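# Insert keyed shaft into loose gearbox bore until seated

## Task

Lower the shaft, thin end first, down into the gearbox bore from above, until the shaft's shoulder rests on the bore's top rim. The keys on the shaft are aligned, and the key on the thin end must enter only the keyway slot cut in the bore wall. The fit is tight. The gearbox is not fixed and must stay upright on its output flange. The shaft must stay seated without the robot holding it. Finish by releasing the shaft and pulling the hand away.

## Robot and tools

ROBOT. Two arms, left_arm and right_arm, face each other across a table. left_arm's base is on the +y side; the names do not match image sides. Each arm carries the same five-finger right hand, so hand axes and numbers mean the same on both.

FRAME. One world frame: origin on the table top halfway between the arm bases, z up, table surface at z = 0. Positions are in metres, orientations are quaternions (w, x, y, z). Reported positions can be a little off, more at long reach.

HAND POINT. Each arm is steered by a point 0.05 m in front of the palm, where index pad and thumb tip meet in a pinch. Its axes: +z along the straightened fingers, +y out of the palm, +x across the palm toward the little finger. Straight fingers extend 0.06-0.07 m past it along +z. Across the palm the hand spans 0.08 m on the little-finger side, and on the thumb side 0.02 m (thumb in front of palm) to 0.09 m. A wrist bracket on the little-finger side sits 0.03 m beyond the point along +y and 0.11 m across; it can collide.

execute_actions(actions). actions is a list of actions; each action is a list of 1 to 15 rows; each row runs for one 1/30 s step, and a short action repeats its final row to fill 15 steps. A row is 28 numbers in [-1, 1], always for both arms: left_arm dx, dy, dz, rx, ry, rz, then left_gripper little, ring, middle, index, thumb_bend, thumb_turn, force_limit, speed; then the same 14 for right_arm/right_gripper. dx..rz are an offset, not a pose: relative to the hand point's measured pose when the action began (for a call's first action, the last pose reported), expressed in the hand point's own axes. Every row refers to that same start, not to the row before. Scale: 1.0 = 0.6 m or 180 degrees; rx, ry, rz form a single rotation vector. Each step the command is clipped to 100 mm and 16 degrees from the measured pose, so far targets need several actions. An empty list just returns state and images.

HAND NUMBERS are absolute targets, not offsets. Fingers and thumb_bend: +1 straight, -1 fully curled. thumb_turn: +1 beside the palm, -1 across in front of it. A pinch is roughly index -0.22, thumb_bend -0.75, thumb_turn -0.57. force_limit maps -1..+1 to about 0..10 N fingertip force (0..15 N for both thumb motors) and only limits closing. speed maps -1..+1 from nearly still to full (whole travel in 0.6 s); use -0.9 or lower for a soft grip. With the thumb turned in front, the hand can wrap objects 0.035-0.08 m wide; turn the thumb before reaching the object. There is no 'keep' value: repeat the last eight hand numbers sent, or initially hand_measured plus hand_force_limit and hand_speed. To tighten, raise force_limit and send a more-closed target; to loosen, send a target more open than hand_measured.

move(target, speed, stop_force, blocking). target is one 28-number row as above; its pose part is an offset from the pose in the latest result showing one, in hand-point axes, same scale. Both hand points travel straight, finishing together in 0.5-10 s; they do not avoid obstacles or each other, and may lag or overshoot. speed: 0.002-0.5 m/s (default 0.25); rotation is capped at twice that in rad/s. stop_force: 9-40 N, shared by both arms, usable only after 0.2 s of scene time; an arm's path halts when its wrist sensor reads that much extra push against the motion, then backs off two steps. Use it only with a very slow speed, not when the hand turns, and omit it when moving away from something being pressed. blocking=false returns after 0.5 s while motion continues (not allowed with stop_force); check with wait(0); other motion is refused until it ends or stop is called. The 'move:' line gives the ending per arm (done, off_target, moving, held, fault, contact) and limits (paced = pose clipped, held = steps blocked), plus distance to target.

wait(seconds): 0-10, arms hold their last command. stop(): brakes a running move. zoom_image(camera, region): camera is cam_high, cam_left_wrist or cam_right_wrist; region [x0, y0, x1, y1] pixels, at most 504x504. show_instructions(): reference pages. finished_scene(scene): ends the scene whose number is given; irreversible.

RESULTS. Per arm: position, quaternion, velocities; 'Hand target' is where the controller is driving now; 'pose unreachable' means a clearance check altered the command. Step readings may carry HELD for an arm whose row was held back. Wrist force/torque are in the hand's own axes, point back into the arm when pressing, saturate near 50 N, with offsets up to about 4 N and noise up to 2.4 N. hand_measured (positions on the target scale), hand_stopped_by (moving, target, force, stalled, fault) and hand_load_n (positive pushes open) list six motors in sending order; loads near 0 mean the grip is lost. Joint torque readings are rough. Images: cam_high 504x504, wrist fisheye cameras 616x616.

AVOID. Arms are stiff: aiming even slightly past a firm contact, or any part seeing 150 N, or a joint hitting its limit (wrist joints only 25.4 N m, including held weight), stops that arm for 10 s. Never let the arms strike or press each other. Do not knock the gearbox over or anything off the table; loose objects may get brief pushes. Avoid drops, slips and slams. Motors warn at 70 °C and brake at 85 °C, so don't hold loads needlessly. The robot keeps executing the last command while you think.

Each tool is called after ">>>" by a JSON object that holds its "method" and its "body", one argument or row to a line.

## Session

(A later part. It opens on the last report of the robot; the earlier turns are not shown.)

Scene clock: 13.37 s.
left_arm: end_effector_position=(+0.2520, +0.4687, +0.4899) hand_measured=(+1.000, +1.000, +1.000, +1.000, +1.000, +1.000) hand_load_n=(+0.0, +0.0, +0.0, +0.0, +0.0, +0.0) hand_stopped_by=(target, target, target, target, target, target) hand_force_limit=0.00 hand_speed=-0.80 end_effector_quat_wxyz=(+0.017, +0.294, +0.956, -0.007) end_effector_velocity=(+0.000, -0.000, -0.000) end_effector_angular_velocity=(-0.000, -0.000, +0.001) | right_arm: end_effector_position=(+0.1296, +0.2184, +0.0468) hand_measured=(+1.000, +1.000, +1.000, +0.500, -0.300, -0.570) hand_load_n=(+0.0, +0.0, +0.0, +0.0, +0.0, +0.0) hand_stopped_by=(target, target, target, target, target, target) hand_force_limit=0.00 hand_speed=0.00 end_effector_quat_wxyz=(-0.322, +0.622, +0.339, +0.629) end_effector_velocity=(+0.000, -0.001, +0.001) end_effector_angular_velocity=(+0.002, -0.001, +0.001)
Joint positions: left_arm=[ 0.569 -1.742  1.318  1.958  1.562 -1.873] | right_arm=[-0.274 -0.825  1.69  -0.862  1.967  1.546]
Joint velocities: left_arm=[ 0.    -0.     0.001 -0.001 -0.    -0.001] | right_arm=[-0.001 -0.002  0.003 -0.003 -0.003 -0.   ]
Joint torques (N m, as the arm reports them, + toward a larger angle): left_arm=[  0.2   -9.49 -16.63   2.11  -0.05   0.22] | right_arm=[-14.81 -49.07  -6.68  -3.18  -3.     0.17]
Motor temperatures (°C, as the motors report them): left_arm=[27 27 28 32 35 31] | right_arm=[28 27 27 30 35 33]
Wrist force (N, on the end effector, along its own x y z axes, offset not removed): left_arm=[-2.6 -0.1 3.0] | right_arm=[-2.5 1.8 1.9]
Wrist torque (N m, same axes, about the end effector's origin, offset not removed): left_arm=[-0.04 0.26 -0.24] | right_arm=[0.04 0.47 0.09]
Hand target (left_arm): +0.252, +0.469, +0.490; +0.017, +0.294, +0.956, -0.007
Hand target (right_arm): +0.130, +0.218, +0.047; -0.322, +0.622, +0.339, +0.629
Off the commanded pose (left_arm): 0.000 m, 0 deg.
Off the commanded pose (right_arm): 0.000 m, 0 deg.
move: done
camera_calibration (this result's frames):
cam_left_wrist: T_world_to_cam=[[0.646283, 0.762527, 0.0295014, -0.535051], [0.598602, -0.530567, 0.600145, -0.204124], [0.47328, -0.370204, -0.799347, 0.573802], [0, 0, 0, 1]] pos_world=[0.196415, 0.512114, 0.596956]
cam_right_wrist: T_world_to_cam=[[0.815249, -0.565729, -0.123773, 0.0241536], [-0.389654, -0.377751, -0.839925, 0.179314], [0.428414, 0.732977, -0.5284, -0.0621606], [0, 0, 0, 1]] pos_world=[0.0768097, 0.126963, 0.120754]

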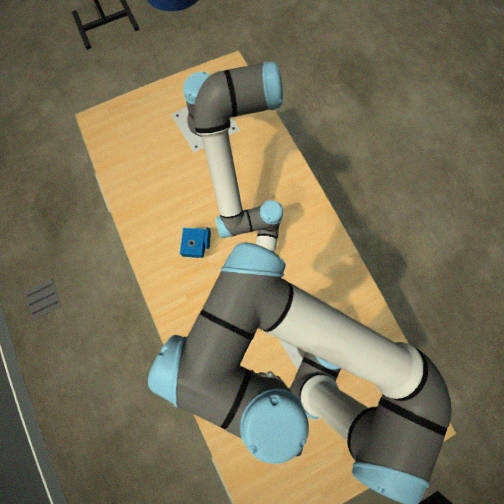

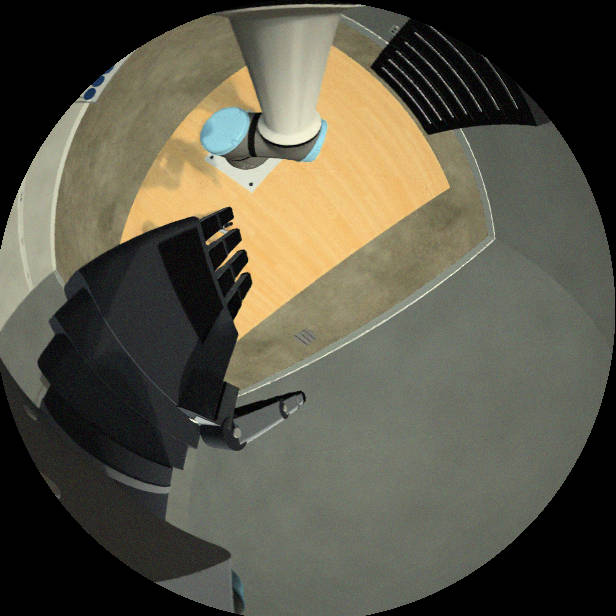

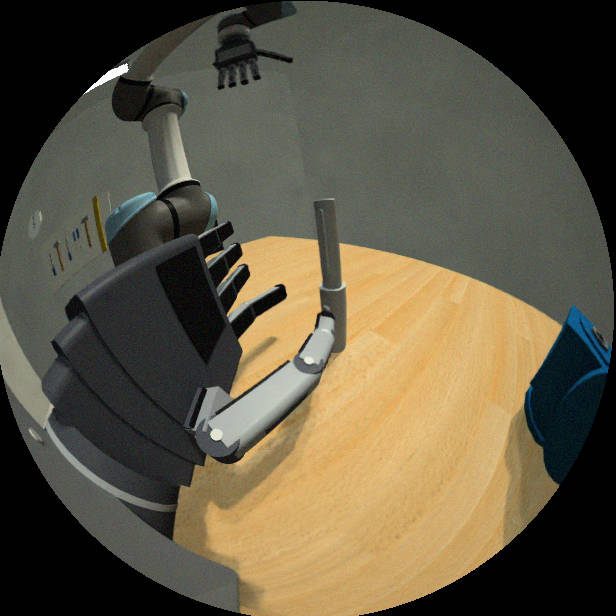

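>>> {"method": "move", "body": {
  "target": [0,0,0,0,0,0,1,1,1,1,1,1,0,-0.8,0,0.038,-0.004,0,0,0,1,1,1,0.5,-0.3,-0.57,0,0],
  "speed": 0.03
}}

>>> {"method": "zoom_image", "body": {
  "camera": "cam_right_wrist",
  "region": [230,170,430,390]
}}

Scene clock: 61.40 s.
left_arm: end_effector_position=(+0.2520, +0.4687, +0.4899) hand_measured=(+1.000, +1.000, +1.000, +1.000, +1.000, +1.000) hand_load_n=(+0.0, +0.0, +0.0, +0.0, +0.0, +0.0) hand_stopped_by=(target, target, target, target, target, target) hand_force_limit=0.00 hand_speed=-0.80 end_effector_quat_wxyz=(+0.017, +0.294, +0.956, -0.007) end_effector_velocity=(-0.001, +0.001, +0.000) end_effector_angular_velocity=(-0.001, +0.000, -0.002) | right_arm: end_effector_position=(+0.1470, +0.2037, +0.0474) hand_measured=(+1.000, +1.000, +1.000, +0.500, -0.300, -0.570) hand_load_n=(+0.0, +0.0, +0.0, +0.0, +0.0, +0.0) hand_stopped_by=(target, target, target, target, target, target) hand_force_limit=0.00 hand_speed=0.00 end_effector_quat_wxyz=(-0.322, +0.622, +0.339, +0.629) end_effector_velocity=(+0.001, -0.001, +0.001) end_effector_angular_velocity=(+0.002, -0.001, +0.000)
Joint positions: left_arm=[ 0.569 -1.742  1.318  1.958  1.562 -1.873] | right_arm=[-0.312 -0.85   1.74  -0.888  1.93   1.546]
Joint velocities: left_arm=[ 0.    -0.002 -0.     0.002  0.001  0.002] | right_arm=[-0.003 -0.002  0.003 -0.003 -0.004 -0.   ]
Joint torques (N m, as the arm reports them, + toward a larger angle): left_arm=[ -0.4   -9.52 -16.49   2.15  -0.13   0.28] | right_arm=[-14.06 -47.49  -4.42  -2.92  -2.98   0.06]
Motor temperatures (°C, as the motors report them): left_arm=[27 27 28 32 35 31] | right_arm=[28 27 27 30 35 33]
Wrist force (N, on the end effector, along its own x y z axes, offset not removed): left_arm=[-7.4 3.7 0.3] | right_arm=[0.9 -0.8 2.4]
Wrist torque (N m, same axes, about the end effector's origin, offset not removed): left_arm=[0.63 1.05 -0.21] | right_arm=[-0.32 0.00 0.26]
Hand target (left_arm): +0.252, +0.469, +0.490; +0.017, +0.294, +0.956, -0.007
Hand target (right_arm): +0.147, +0.204, +0.047; -0.322, +0.622, +0.339, +0.629
Off the commanded pose (left_arm): 0.000 m, 0 deg.
Off the commanded pose (right_arm): 0.000 m, 0 deg.
move: done
camera_calibration (this result's frames):
cam_left_wrist: T_world_to_cam=[[0.646283, 0.762528, 0.0295013, -0.535051], [0.598602, -0.530566, 0.600145, -0.204124], [0.47328, -0.370204, -0.799347, 0.573802], [0, 0, 0, 1]] pos_world=[0.196415, 0.512114, 0.596956]
cam_right_wrist: T_world_to_cam=[[0.81523, -0.565749, -0.123804, 0.00171145], [-0.389695, -0.377741, -0.83991, 0.181019], [0.428413, 0.732966, -0.528416, -0.0584671], [0, 0, 0, 1]] pos_world=[0.0941952, 0.112201, 0.121357]

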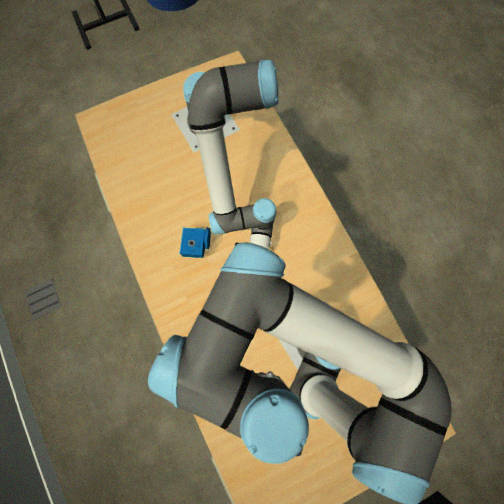

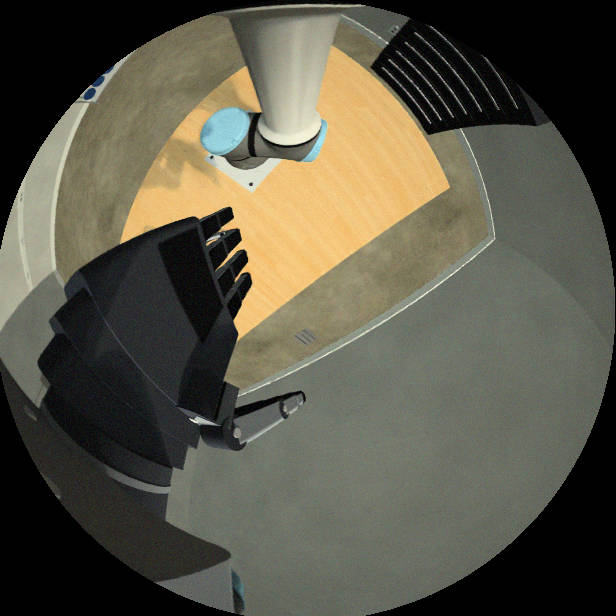

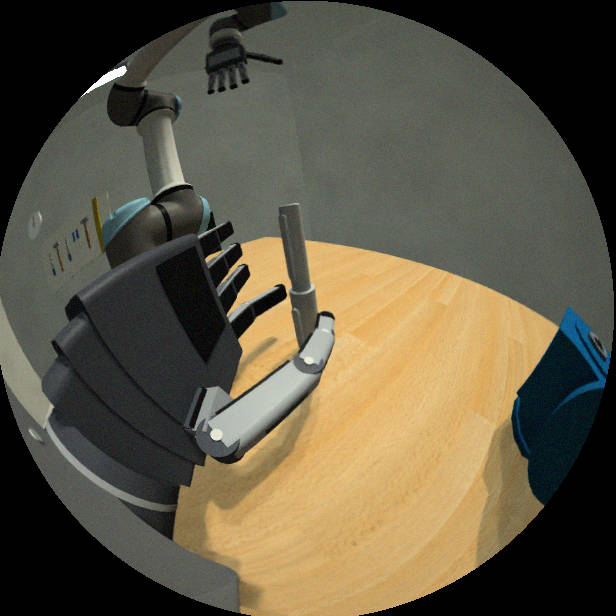

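Region (230, 170, 430, 390) of cam_right_wrist's 616x616 image, scaled by 2.291, with more detail than that image has; it fills the left 458 columns of this view, and the rest is white.

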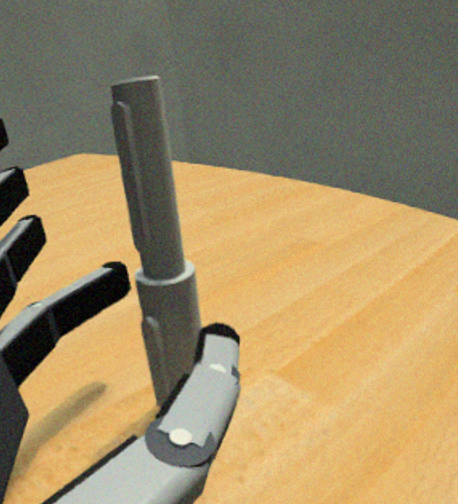

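>>> {"method": "move", "body": {
  "target": [0,0,0,0,0,0,1,1,1,1,1,1,0,-0.8,-0.005,0,0.015,0,0,0,1,1,1,0.15,-0.4,-0.57,0,-0.7],
  "speed": 0.02
}}

>>> {"method": "zoom_image", "body": {
  "camera": "cam_right_wrist",
  "region": [230,170,430,390]
}}

Scene clock: 62.50 s.
left_arm: end_effector_position=(+0.2520, +0.4687, +0.4899) hand_measured=(+1.000, +1.000, +1.000, +1.000, +1.000, +1.000) hand_load_n=(+0.0, +0.0, +0.0, +0.0, +0.0, +0.0) hand_stopped_by=(target, target, target, target, target, target) hand_force_limit=0.00 hand_speed=-0.80 end_effector_quat_wxyz=(+0.017, +0.294, +0.956, -0.007) end_effector_velocity=(+0.000, -0.000, -0.000) end_effector_angular_velocity=(+0.000, -0.001, -0.001) | right_arm: end_effector_position=(+0.1521, +0.2110, +0.0444) hand_measured=(+1.000, +1.000, +1.000, +0.150, -0.400, -0.570) hand_load_n=(+0.0, +0.0, +0.0, +0.0, +0.0, +0.0) hand_stopped_by=(target, target, target, target, target, target) hand_force_limit=0.00 hand_speed=-0.70 end_effector_quat_wxyz=(-0.322, +0.622, +0.339, +0.629) end_effector_velocity=(+0.000, +0.000, +0.000) end_effector_angular_velocity=(-0.000, -0.000, -0.001)
Joint positions: left_arm=[ 0.569 -1.742  1.318  1.958  1.562 -1.873] | right_arm=[-0.318 -0.833  1.716 -0.881  1.923  1.546]
Joint velocities: left_arm=[ 0.    -0.     0.001 -0.001 -0.001  0.001] | right_arm=[-0. -0. -0.  0.  0. -0.]
Joint torques (N m, as the arm reports them, + toward a larger angle): left_arm=[  0.24  -9.48 -16.06   2.2   -0.11   0.25] | right_arm=[-14.25 -33.55 -26.21  -0.19  -2.96  -0.6 ]
Motor temperatures (°C, as the motors report them): left_arm=[27 27 28 32 35 31] | right_arm=[28 27 27 30 35 33]
Wrist force (N, on the end effector, along its own x y z axes, offset not removed): left_arm=[-2.4 -4.1 2.8] | right_arm=[0.6 -0.3 2.4]
Wrist torque (N m, same axes, about the end effector's origin, offset not removed): left_arm=[-0.60 0.42 -0.19] | right_arm=[-0.17 0.00 0.20]
Hand target (left_arm): +0.252, +0.469, +0.490; +0.017, +0.294, +0.956, -0.007
Hand target (right_arm): +0.152, +0.211, +0.044; -0.322, +0.622, +0.339, +0.629
Off the commanded pose (left_arm): 0.000 m, 0 deg.
Off the commanded pose (right_arm): 0.000 m, 0 deg.
move: done
camera_calibration (this result's frames):
cam_left_wrist: T_world_to_cam=[[0.646283, 0.762528, 0.0295015, -0.535051], [0.598603, -0.530567, 0.600145, -0.204124], [0.47328, -0.370204, -0.799347, 0.573802], [0, 0, 0, 1]] pos_world=[0.196415, 0.512114, 0.596956]
cam_right_wrist: T_world_to_cam=[[0.815229, -0.565748, -0.123818, 0.00132233], [-0.389706, -0.377737, -0.839907, 0.183279], [0.428405, 0.732969, -0.528418, -0.0676643], [0, 0, 0, 1]] pos_world=[0.0993346, 0.119575, 0.118346]

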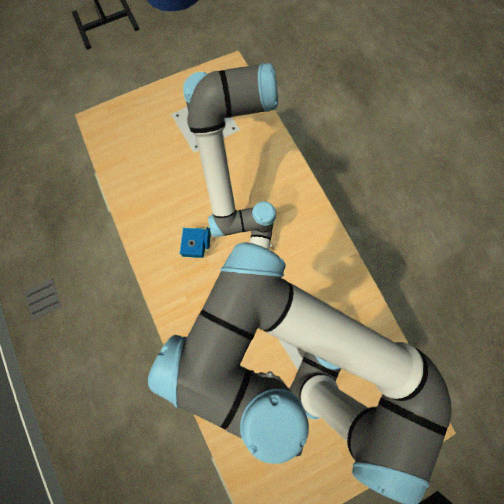

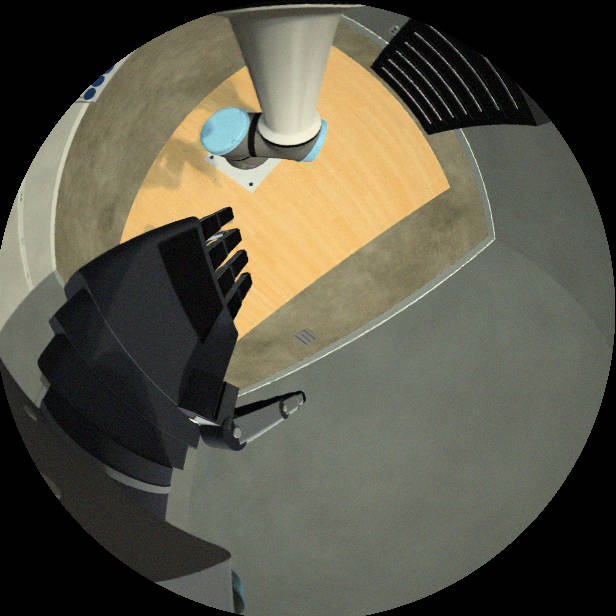

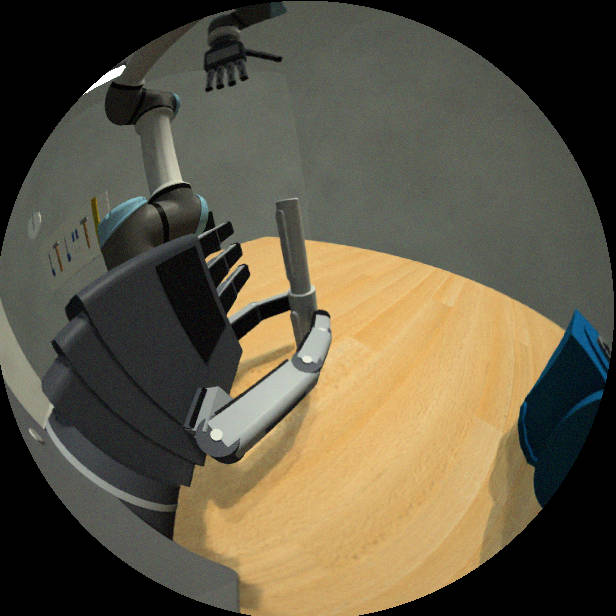

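Region (230, 170, 430, 390) of cam_right_wrist's 616x616 image, scaled by 2.291, with more detail than that image has; it fills the left 458 columns of this view, and the rest is white.

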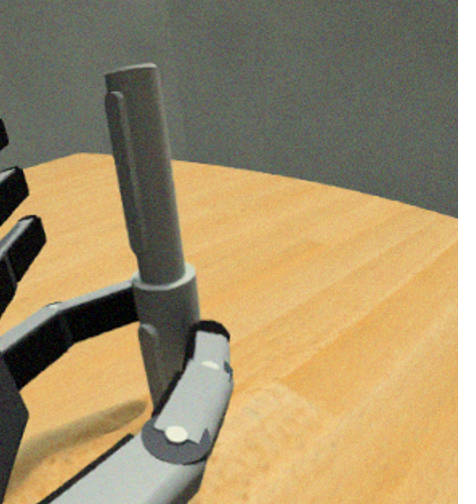

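>>> {"method": "execute_actions", "body": {
  "actions": [
    [[0,0,0,0,0,0,1,1,1,1,1,1,0,-0.8,0,0,0,0,0,0,1,1,1,-0.3,-0.62,-0.57,0.7,-0.88]],
    [[0,0,0,0,0,0,1,1,1,1,1,1,0,-0.8,0,0,0,0,0,0,1,1,1,-0.3,-0.62,-0.57,0.7,-0.88]],
    [[0,0,0,0,0,0,1,1,1,1,1,1,0,-0.8,0,0,0,0,0,0,1,1,1,-0.3,-0.62,-0.57,0.7,-0.88]]
  ]
}}

>>> {"method": "zoom_image", "body": {
  "camera": "cam_right_wrist",
  "region": [230,170,430,390]
}}

Scene clock: 64.13 s.
left_arm: end_effector_position=(+0.2520, +0.4687, +0.4899) hand_measured=(+1.000, +1.000, +1.000, +1.000, +1.000, +1.000) hand_load_n=(+0.0, +0.0, +0.0, +0.0, +0.0, +0.0) hand_stopped_by=(target, target, target, target, target, target) hand_force_limit=0.00 hand_speed=-0.80 end_effector_quat_wxyz=(+0.017, +0.294, +0.956, -0.007) end_effector_velocity=(+0.000, -0.000, -0.000) end_effector_angular_velocity=(+0.001, +0.001, -0.000) | right_arm: end_effector_position=(+0.1522, +0.2111, +0.0444) hand_measured=(+1.000, +1.000, +1.000, +0.008, -0.564, -0.570) hand_load_n=(+0.0, +0.0, +0.0, +14.5, +10.0, +0.5) hand_stopped_by=(target, target, target, force, moving, target) hand_force_limit=0.70 hand_speed=-0.88 end_effector_quat_wxyz=(-0.322, +0.622, +0.339, +0.629) end_effector_velocity=(+0.000, -0.000, -0.000) end_effector_angular_velocity=(-0.000, +0.000, -0.000)
Joint positions: left_arm=[ 0.569 -1.742  1.318  1.958  1.562 -1.873] | right_arm=[-0.318 -0.833  1.716 -0.881  1.923  1.546]
Joint velocities: left_arm=[ 0.001  0.001 -0.    -0.     0.     0.001] | right_arm=[-0.  0. -0.  0.  0.  0.]
Joint torques (N m, as the arm reports them, + toward a larger angle): left_arm=[ -0.41  -9.35 -15.99   2.22  -0.09   0.25] | right_arm=[-13.43 -35.35 -24.14  -0.98  -2.72  -0.75]
Motor temperatures (°C, as the motors report them): left_arm=[27 27 28 32 35 31] | right_arm=[28 27 27 30 35 33]
Wrist force (N, on the end effector, along its own x y z axes, offset not removed): left_arm=[-3.1 0.5 0.2] | right_arm=[-2.8 -0.7 2.7]
Wrist torque (N m, same axes, about the end effector's origin, offset not removed): left_arm=[0.16 0.55 -0.02] | right_arm=[-0.41 0.09 0.17]
Hand target (left_arm): +0.252, +0.469, +0.490; +0.017, +0.294, +0.956, -0.007
Hand target (right_arm): +0.152, +0.211, +0.044; -0.322, +0.622, +0.339, +0.629
Off the commanded pose (left_arm): 0.000 m, 0 deg.
Off the commanded pose (right_arm): 0.000 m, 0 deg.
Step readings (end_effector_position; steps 1 to 15: 1st action; 16 to 30: 2nd action; 31 to 45: 3rd action):
0: left_arm (+0.2520, +0.4687, +0.4899) | right_arm (+0.1522, +0.2111, +0.0444)
1: left_arm (+0.2520, +0.4687, +0.4899) | right_arm (+0.1522, +0.2111, +0.0444)
2: left_arm (+0.2520, +0.4687, +0.4899) | right_arm (+0.1522, +0.2111, +0.0444)
4: left_arm (+0.2520, +0.4687, +0.4899) | right_arm (+0.1522, +0.2111, +0.0444)
8: left_arm (+0.2520, +0.4687, +0.4899) | right_arm (+0.1522, +0.2111, +0.0444)
15: left_arm (+0.2520, +0.4687, +0.4899) | right_arm (+0.1522, +0.2111, +0.0444)
16: left_arm (+0.2520, +0.4687, +0.4899) | right_arm (+0.1522, +0.2111, +0.0444)
17: left_arm (+0.2520, +0.4687, +0.4899) | right_arm (+0.1522, +0.2111, +0.0444)
19: left_arm (+0.2520, +0.4687, +0.4899) | right_arm (+0.1522, +0.2111, +0.0444)
23: left_arm (+0.2520, +0.4687, +0.4899) | right_arm (+0.1522, +0.2111, +0.0444)
30: left_arm (+0.2520, +0.4687, +0.4899) | right_arm (+0.1522, +0.2111, +0.0444)
31: left_arm (+0.2520, +0.4687, +0.4899) | right_arm (+0.1522, +0.2111, +0.0444)
32: left_arm (+0.2520, +0.4687, +0.4899) | right_arm (+0.1522, +0.2111, +0.0444)
34: left_arm (+0.2520, +0.4687, +0.4899) | right_arm (+0.1522, +0.2111, +0.0444)
38: left_arm (+0.2520, +0.4687, +0.4899) | right_arm (+0.1522, +0.2111, +0.0444)
45: end_effector_position above
camera_calibration (this result's frames):
cam_left_wrist: T_world_to_cam=[[0.646283, 0.762528, 0.0295014, -0.535051], [0.598603, -0.530566, 0.600145, -0.204124], [0.47328, -0.370204, -0.799347, 0.573802], [0, 0, 0, 1]] pos_world=[0.196415, 0.512114, 0.596956]
cam_right_wrist: T_world_to_cam=[[0.81523, -0.565747, -0.123814, 0.00132165], [-0.389708, -0.377748, -0.839902, 0.18328], [0.428401, 0.732964, -0.528427, -0.067668], [0, 0, 0, 1]] pos_world=[0.0993373, 0.11958, 0.118343]

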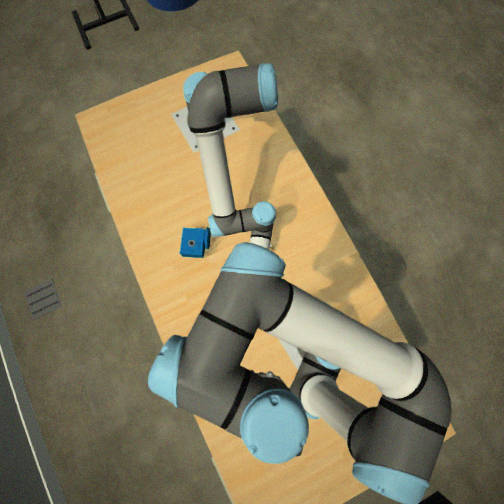

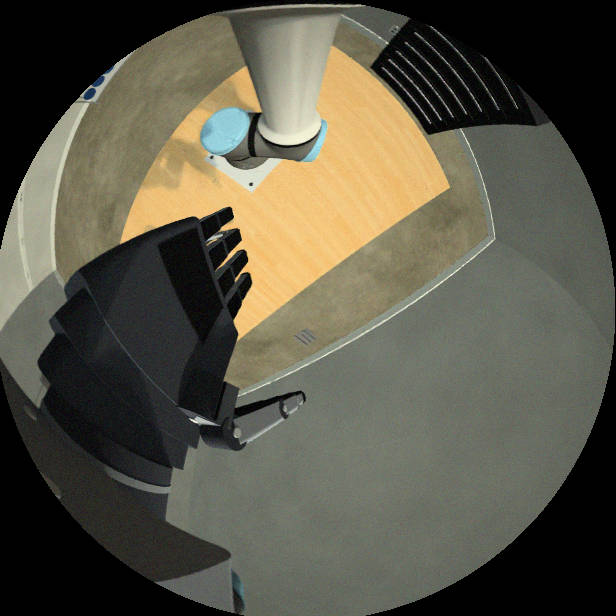

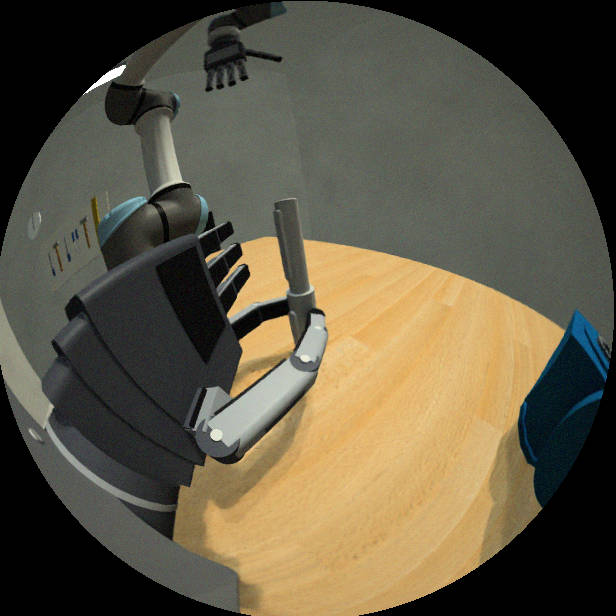

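Region (230, 170, 430, 390) of cam_right_wrist's 616x616 image, scaled by 2.291, with more detail than that image has; it fills the left 458 columns of this view, and the rest is white.

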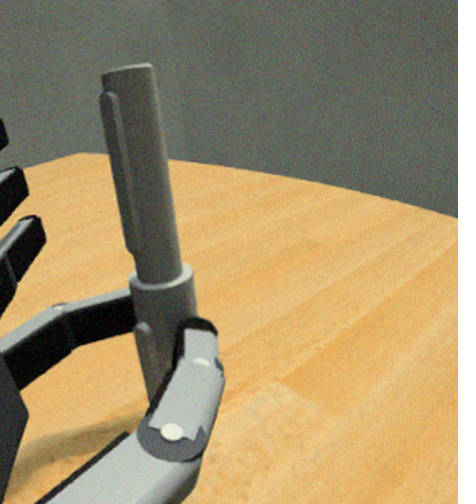

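>>> {"method": "move", "body": {
  "target": [0,0,0,0,0,0,1,1,1,1,1,1,0,-0.8,0.33,0,-0.1,0.1,0,0,1,1,1,-0.3,-0.62,-0.57,0.7,-0.88],
  "speed": 0.2
}}

>>> {"method": "move", "body": {
  "target": [0,0,0,0,0,0,1,1,1,1,1,1,0,-0.8,0,0,-0.15,0,0,-0.6,1,1,1,-0.3,-0.62,-0.57,0.7,-0.88],
  "speed": 0.4
}}

>>> {"method": "move", "body": {
  "target": [0,0,0,0,0,0,1,1,1,1,1,1,0,-0.8,0,0,0,0,0,-0.48,1,1,1,-0.3,-0.62,-0.57,0.7,-0.88],
  "speed": 0.4
}}

Scene clock: 65.90 s.
left_arm: end_effector_position=(+0.2520, +0.4687, +0.4899) hand_measured=(+1.000, +1.000, +1.000, +1.000, +1.000, +1.000) hand_load_n=(+0.0, +0.0, +0.0, +0.0, +0.0, +0.0) hand_stopped_by=(target, target, target, target, target, target) hand_force_limit=0.00 hand_speed=-0.80 end_effector_quat_wxyz=(+0.017, +0.294, +0.956, -0.007) end_effector_velocity=(+0.001, -0.001, -0.000) end_effector_angular_velocity=(+0.001, -0.000, -0.002) | right_arm: end_effector_position=(+0.1141, +0.1646, +0.2423) hand_measured=(+1.000, +1.000, +1.000, +0.008, -0.598, -0.570) hand_load_n=(+0.0, +0.0, +0.0, +17.5, +12.0, +1.0) hand_stopped_by=(target, target, target, force, stalled, target) hand_force_limit=0.70 hand_speed=-0.88 end_effector_quat_wxyz=(-0.415, +0.564, +0.433, +0.568) end_effector_velocity=(-0.000, -0.000, +0.001) end_effector_angular_velocity=(-0.001, +0.001, +0.004)
Joint positions: left_arm=[ 0.569 -1.742  1.318  1.958  1.562 -1.873] | right_arm=[-0.426 -1.334  1.874 -0.53   1.502  1.547]
Joint velocities: left_arm=[-0.     0.002 -0.001 -0.001 -0.001  0.002] | right_arm=[-0.001 -0.003 -0.001  0.006 -0.005  0.   ]
Joint torques (N m, as the arm reports them, + toward a larger angle): left_arm=[  0.27  -9.4  -16.97   2.13  -0.2    0.26] | right_arm=[-14.31 -36.56 -32.25  -1.    -3.12   1.74]
Motor temperatures (°C, as the motors report them): left_arm=[27 27 28 32 35 31] | right_arm=[28 27 27 30 35 33]
Wrist force (N, on the end effector, along its own x y z axes, offset not removed): left_arm=[-4.0 3.7 0.5] | right_arm=[-2.9 -1.8 2.0]
Wrist torque (N m, same axes, about the end effector's origin, offset not removed): left_arm=[0.58 0.43 -0.16] | right_arm=[-0.43 0.19 0.18]
Hand target (left_arm): +0.252, +0.469, +0.490; +0.017, +0.294, +0.956, -0.007
Hand target (right_arm): +0.114, +0.165, +0.242; -0.415, +0.564, +0.433, +0.568
Off the commanded pose (left_arm): 0.000 m, 0 deg.
Off the commanded pose (right_arm): 0.000 m, 0 deg.
move: done
camera_calibration (this result's frames):
cam_left_wrist: T_world_to_cam=[[0.646283, 0.762528, 0.0295014, -0.535051], [0.598603, -0.530566, 0.600145, -0.204124], [0.47328, -0.370204, -0.799347, 0.573802], [0, 0, 0, 1]] pos_world=[0.196415, 0.512114, 0.596956]
cam_right_wrist: T_world_to_cam=[[0.949523, -0.287347, -0.12585, -0.03006], [-0.257689, -0.485686, -0.835288, 0.318734], [0.178893, 0.825555, -0.535216, 0.10212], [0, 0, 0, 1]] pos_world=[0.0924082, 0.0618614, 0.317108]

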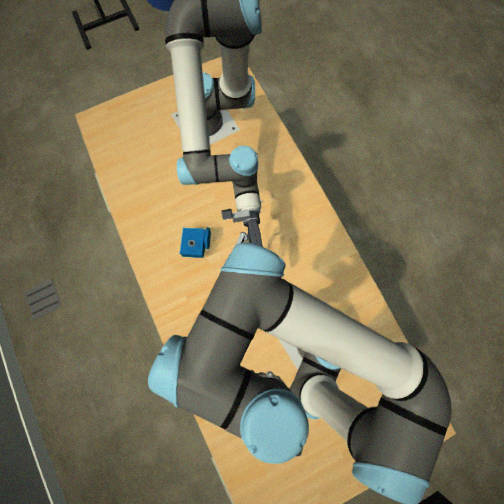

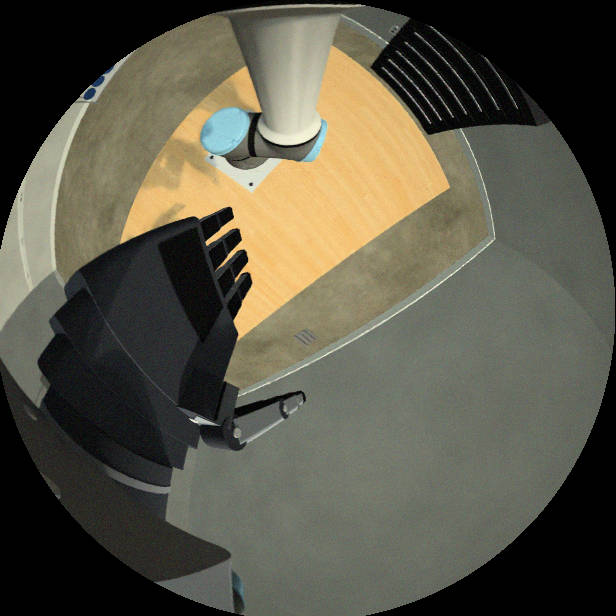

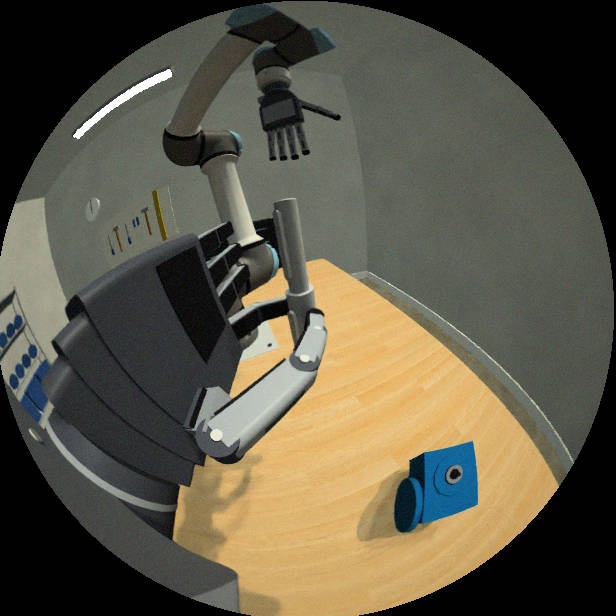

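Scene clock: 68.80 s.
left_arm: end_effector_position=(+0.2520, +0.4687, +0.4899) hand_measured=(+1.000, +1.000, +1.000, +1.000, +1.000, +1.000) hand_load_n=(+0.0, +0.0, +0.0, +0.0, +0.0, +0.0) hand_stopped_by=(target, target, target, target, target, target) hand_force_limit=0.00 hand_speed=-0.80 end_effector_quat_wxyz=(+0.017, +0.294, +0.956, -0.007) end_effector_velocity=(-0.000, -0.001, -0.001) end_effector_angular_velocity=(-0.000, +0.002, -0.001) | right_arm: end_effector_position=(+0.0889, +0.0784, +0.2432) hand_measured=(+1.000, +1.000, +1.000, +0.008, -0.598, -0.570) hand_load_n=(+0.0, +0.0, +0.0, +18.0, +11.0, +0.0) hand_stopped_by=(target, target, target, force, stalled, target) hand_force_limit=0.70 hand_speed=-0.88 end_effector_quat_wxyz=(+0.215, -0.018, +0.710, +0.670) end_effector_velocity=(-0.000, +0.000, +0.000) end_effector_angular_velocity=(-0.003, -0.006, +0.002)
Joint positions: left_arm=[ 0.569 -1.742  1.318  1.958  1.562 -1.873] | right_arm=[-0.596 -1.381  2.258 -0.866  1.332 -0.339]
Joint velocities: left_arm=[-0.     0.001  0.001 -0.001  0.001  0.   ] | right_arm=[-0.002 -0.001  0.     0.002 -0.004 -0.006]
Joint torques (N m, as the arm reports them, + toward a larger angle): left_arm=[ -0.31  -8.9  -16.16   2.13  -0.06   0.29] | right_arm=[-13.97 -29.55  -6.36  -0.94  -3.09  -1.72]
Motor temperatures (°C, as the motors report them): left_arm=[27 27 28 32 35 31] | right_arm=[28 27 27 30 35 33]
Wrist force (N, on the end effector, along its own x y z axes, offset not removed): left_arm=[-3.2 -0.2 0.8] | right_arm=[2.3 -4.0 1.8]
Wrist torque (N m, same axes, about the end effector's origin, offset not removed): left_arm=[0.29 0.60 -0.20] | right_arm=[-0.42 -0.12 0.16]
Hand target (left_arm): +0.252, +0.469, +0.490; +0.017, +0.294, +0.956, -0.007
Hand target (right_arm): +0.089, +0.078, +0.243; +0.215, -0.019, +0.711, +0.670
Off the commanded pose (left_arm): 0.000 m, 0 deg.
Off the commanded pose (right_arm): 0.000 m, 0 deg.
move: done
camera_calibration (this result's frames):
cam_left_wrist: T_world_to_cam=[[0.646283, 0.762528, 0.0295014, -0.535051], [0.598603, -0.530567, 0.600145, -0.204124], [0.47328, -0.370204, -0.799347, 0.573802], [0, 0, 0, 1]] pos_world=[0.196415, 0.512114, 0.596956]
cam_right_wrist: T_world_to_cam=[[-0.177846, 0.0549825, 0.982521, -0.226977], [0.651682, -0.741541, 0.159458, -0.0316145], [0.737347, 0.668651, 0.0960488, -0.0125475], [0, 0, 0, 1]] pos_world=[-0.0105125, -0.0025738, 0.229256]

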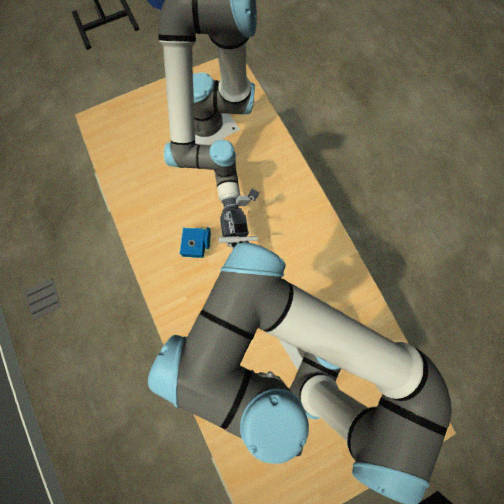

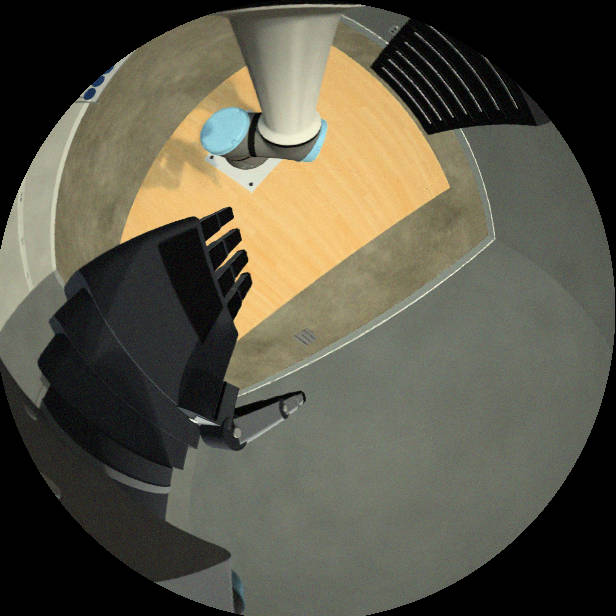

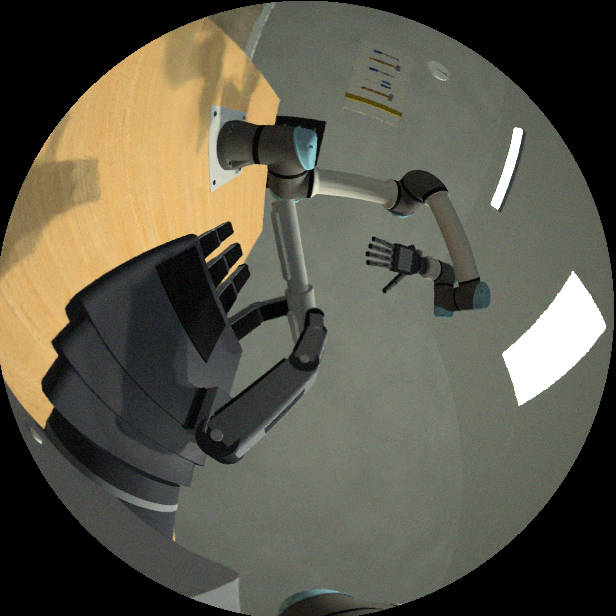

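Scene clock: 71.23 s.
left_arm: end_effector_position=(+0.2520, +0.4687, +0.4899) hand_measured=(+1.000, +1.000, +1.000, +1.000, +1.000, +1.000) hand_load_n=(+0.0, +0.0, +0.0, +0.0, +0.0, +0.0) hand_stopped_by=(target, target, target, target, target, target) hand_force_limit=0.00 hand_speed=-0.80 end_effector_quat_wxyz=(+0.017, +0.294, +0.956, -0.007) end_effector_velocity=(+0.000, +0.000, -0.000) end_effector_angular_velocity=(+0.002, +0.001, -0.002) | right_arm: end_effector_position=(+0.0888, +0.0782, +0.2434) hand_measured=(+1.000, +1.000, +1.000, +0.008, -0.598, -0.570) hand_load_n=(+0.0, +0.0, +0.0, +17.5, +11.5, -0.5) hand_stopped_by=(target, target, target, force, stalled, target) hand_force_limit=0.70 hand_speed=-0.88 end_effector_quat_wxyz=(+0.615, -0.500, +0.505, +0.341) end_effector_velocity=(-0.000, +0.000, +0.000) end_effector_angular_velocity=(-0.003, -0.006, +0.001)
Joint positions: left_arm=[ 0.569 -1.742  1.318  1.958  1.562 -1.873] | right_arm=[-0.812 -1.501  2.206 -0.694  1.116 -1.849]
Joint velocities: left_arm=[ 0.     0.     0.001 -0.    -0.     0.002] | right_arm=[ 0.    -0.001 -0.001  0.004 -0.    -0.007]
Joint torques (N m, as the arm reports them, + toward a larger angle): left_arm=[ -0.12  -8.5  -16.71   2.13   0.01   0.29] | right_arm=[-14.57 -26.19 -30.49  -0.47  -2.91  -1.54]
Motor temperatures (°C, as the motors report them): left_arm=[27 27 28 32 35 31] | right_arm=[28 27 27 30 35 33]
Wrist force (N, on the end effector, along its own x y z axes, offset not removed): left_arm=[-3.0 0.7 3.6] | right_arm=[3.1 1.3 2.3]
Wrist torque (N m, same axes, about the end effector's origin, offset not removed): left_arm=[0.01 0.34 -0.19] | right_arm=[-0.13 0.06 0.30]
Hand target (left_arm): +0.252, +0.469, +0.490; +0.017, +0.294, +0.956, -0.007
Hand target (right_arm): +0.089, +0.078, +0.243; +0.615, -0.500, +0.505, +0.341
Off the commanded pose (left_arm): 0.000 m, 0 deg.
Off the commanded pose (right_arm): 0.000 m, 0 deg.
move: done
camera_calibration (this result's frames):
cam_left_wrist: T_world_to_cam=[[0.646283, 0.762528, 0.0295013, -0.535051], [0.598602, -0.530566, 0.600145, -0.204124], [0.47328, -0.370204, -0.799347, 0.573802], [0, 0, 0, 1]] pos_world=[0.196415, 0.512114, 0.596956]
cam_right_wrist: T_world_to_cam=[[-0.954664, 0.270964, -0.12327, 0.0940704], [-0.243368, -0.471938, 0.847376, -0.140686], [0.171432, 0.838959, 0.516486, -0.0778092], [0, 0, 0, 1]] pos_world=[0.0689061, -0.0266061, 0.170997]

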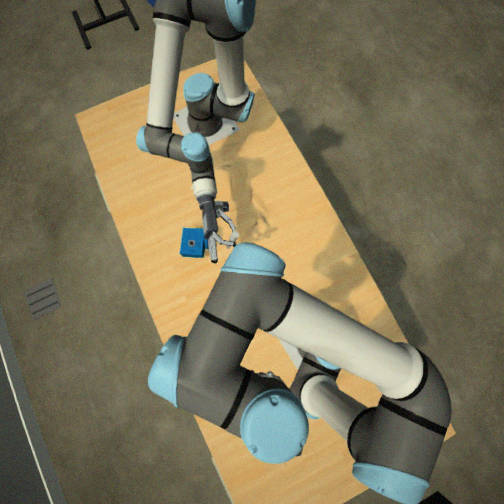

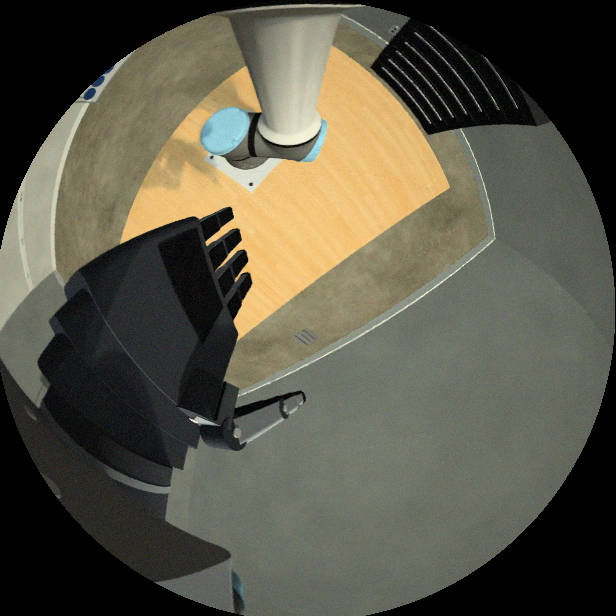

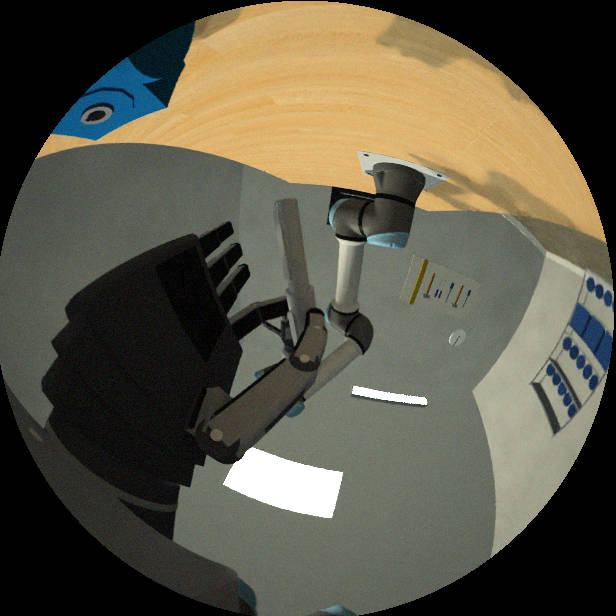

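>>> {"method": "move", "body": {
  "target": [-0.2,-0.75,0.45,0,0,0.77,1,1,1,1,1,1,0,-0.8,0.136,-0.215,-0.117,0,0,0.08,1,1,1,-0.3,-0.62,-0.57,0.7,-0.88],
  "speed": 0.4
}}

Scene clock: 75.10 s.
left_arm: end_effector_position=(+0.1055, +0.0234, +0.2254) hand_measured=(+1.000, +1.000, +1.000, +1.000, +1.000, +1.000) hand_load_n=(+0.0, +0.0, +0.0, +0.0, +0.0, +0.0) hand_stopped_by=(target, target, target, target, target, target) hand_force_limit=0.00 hand_speed=-0.80 end_effector_quat_wxyz=(+0.013, +0.998, +0.063, +0.013) end_effector_velocity=(+0.000, -0.001, -0.000) end_effector_angular_velocity=(+0.002, -0.000, -0.007) | right_arm: end_effector_position=(+0.2094, -0.0308, +0.2006) hand_measured=(+1.000, +1.000, +1.000, +0.008, -0.598, -0.570) hand_load_n=(+0.0, +0.0, +0.0, +17.5, +11.5, -0.5) hand_stopped_by=(target, target, target, force, stalled, target) hand_force_limit=0.70 hand_speed=-0.88 end_effector_quat_wxyz=(+0.568, -0.432, +0.564, +0.416) end_effector_velocity=(+0.000, -0.000, -0.000) end_effector_angular_velocity=(-0.000, +0.002, -0.001)
Joint positions: left_arm=[-0.048 -1.243  1.469  1.32   1.544 -0.072] | right_arm=[-1.307 -1.43   2.342 -0.895  0.62  -1.606]
Joint velocities: left_arm=[ 0.002  0.005 -0.006  0.003 -0.     0.008] | right_arm=[-0.001  0.001  0.001  0.001  0.     0.   ]
Joint torques (N m, as the arm reports them, + toward a larger angle): left_arm=[ 14.35 -27.02 -27.89   4.24   1.45   1.87] | right_arm=[-15.19 -10.97  -4.59  -2.56  -3.1    2.14]
Motor temperatures (°C, as the motors report them): left_arm=[27 27 28 32 35 31] | right_arm=[28 27 27 30 35 33]
Wrist force (N, on the end effector, along its own x y z axes, offset not removed): left_arm=[-1.3 0.8 0.0] | right_arm=[0.7 -0.5 3.4]
Wrist torque (N m, same axes, about the end effector's origin, offset not removed): left_arm=[0.14 0.18 -0.19] | right_arm=[-0.52 0.35 0.15]
Hand target (left_arm): +0.106, +0.023, +0.225; +0.012, +0.998, +0.063, +0.013
Hand target (right_arm): +0.209, -0.031, +0.201; +0.568, -0.432, +0.564, +0.416
Off the commanded pose (left_arm): 0.001 m, 0 deg.
Off the commanded pose (right_arm): 0.000 m, 0 deg.
move: done
camera_calibration (this result's frames):
cam_left_wrist: T_world_to_cam=[[0.0177604, -0.998497, 0.0518403, 0.00946421], [-0.837263, 0.0134878, 0.546634, -0.0431788], [-0.546512, -0.0531124, -0.835765, 0.375256], [0, 0, 0, 1]] pos_world=[0.168762, 0.0299631, 0.336738]
cam_right_wrist: T_world_to_cam=[[-0.953439, 0.27319, 0.127751, 0.182887], [-0.0391532, -0.532142, 0.845749, -0.170854], [0.299032, 0.801369, 0.518061, -0.0131197], [0, 0, 0, 1]] pos_world=[0.171605, -0.130368, 0.127932]

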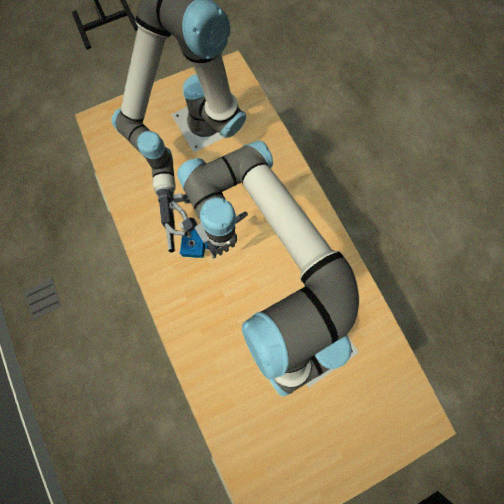

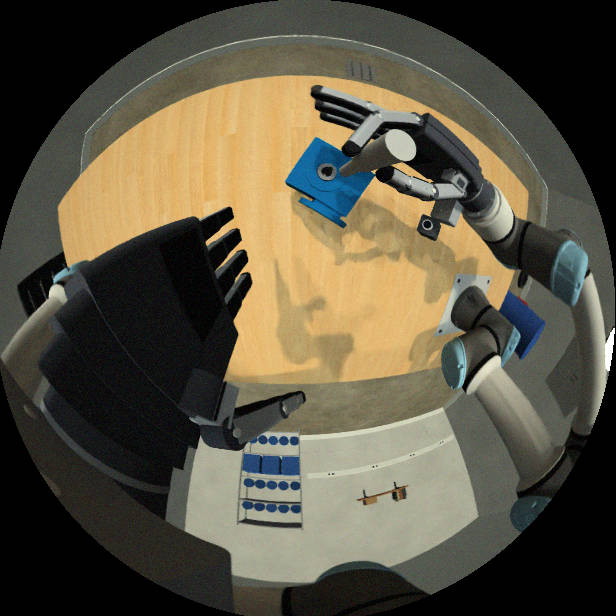

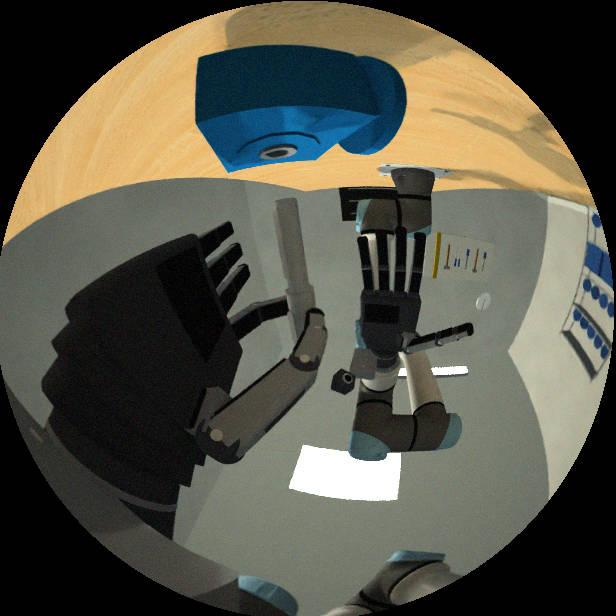

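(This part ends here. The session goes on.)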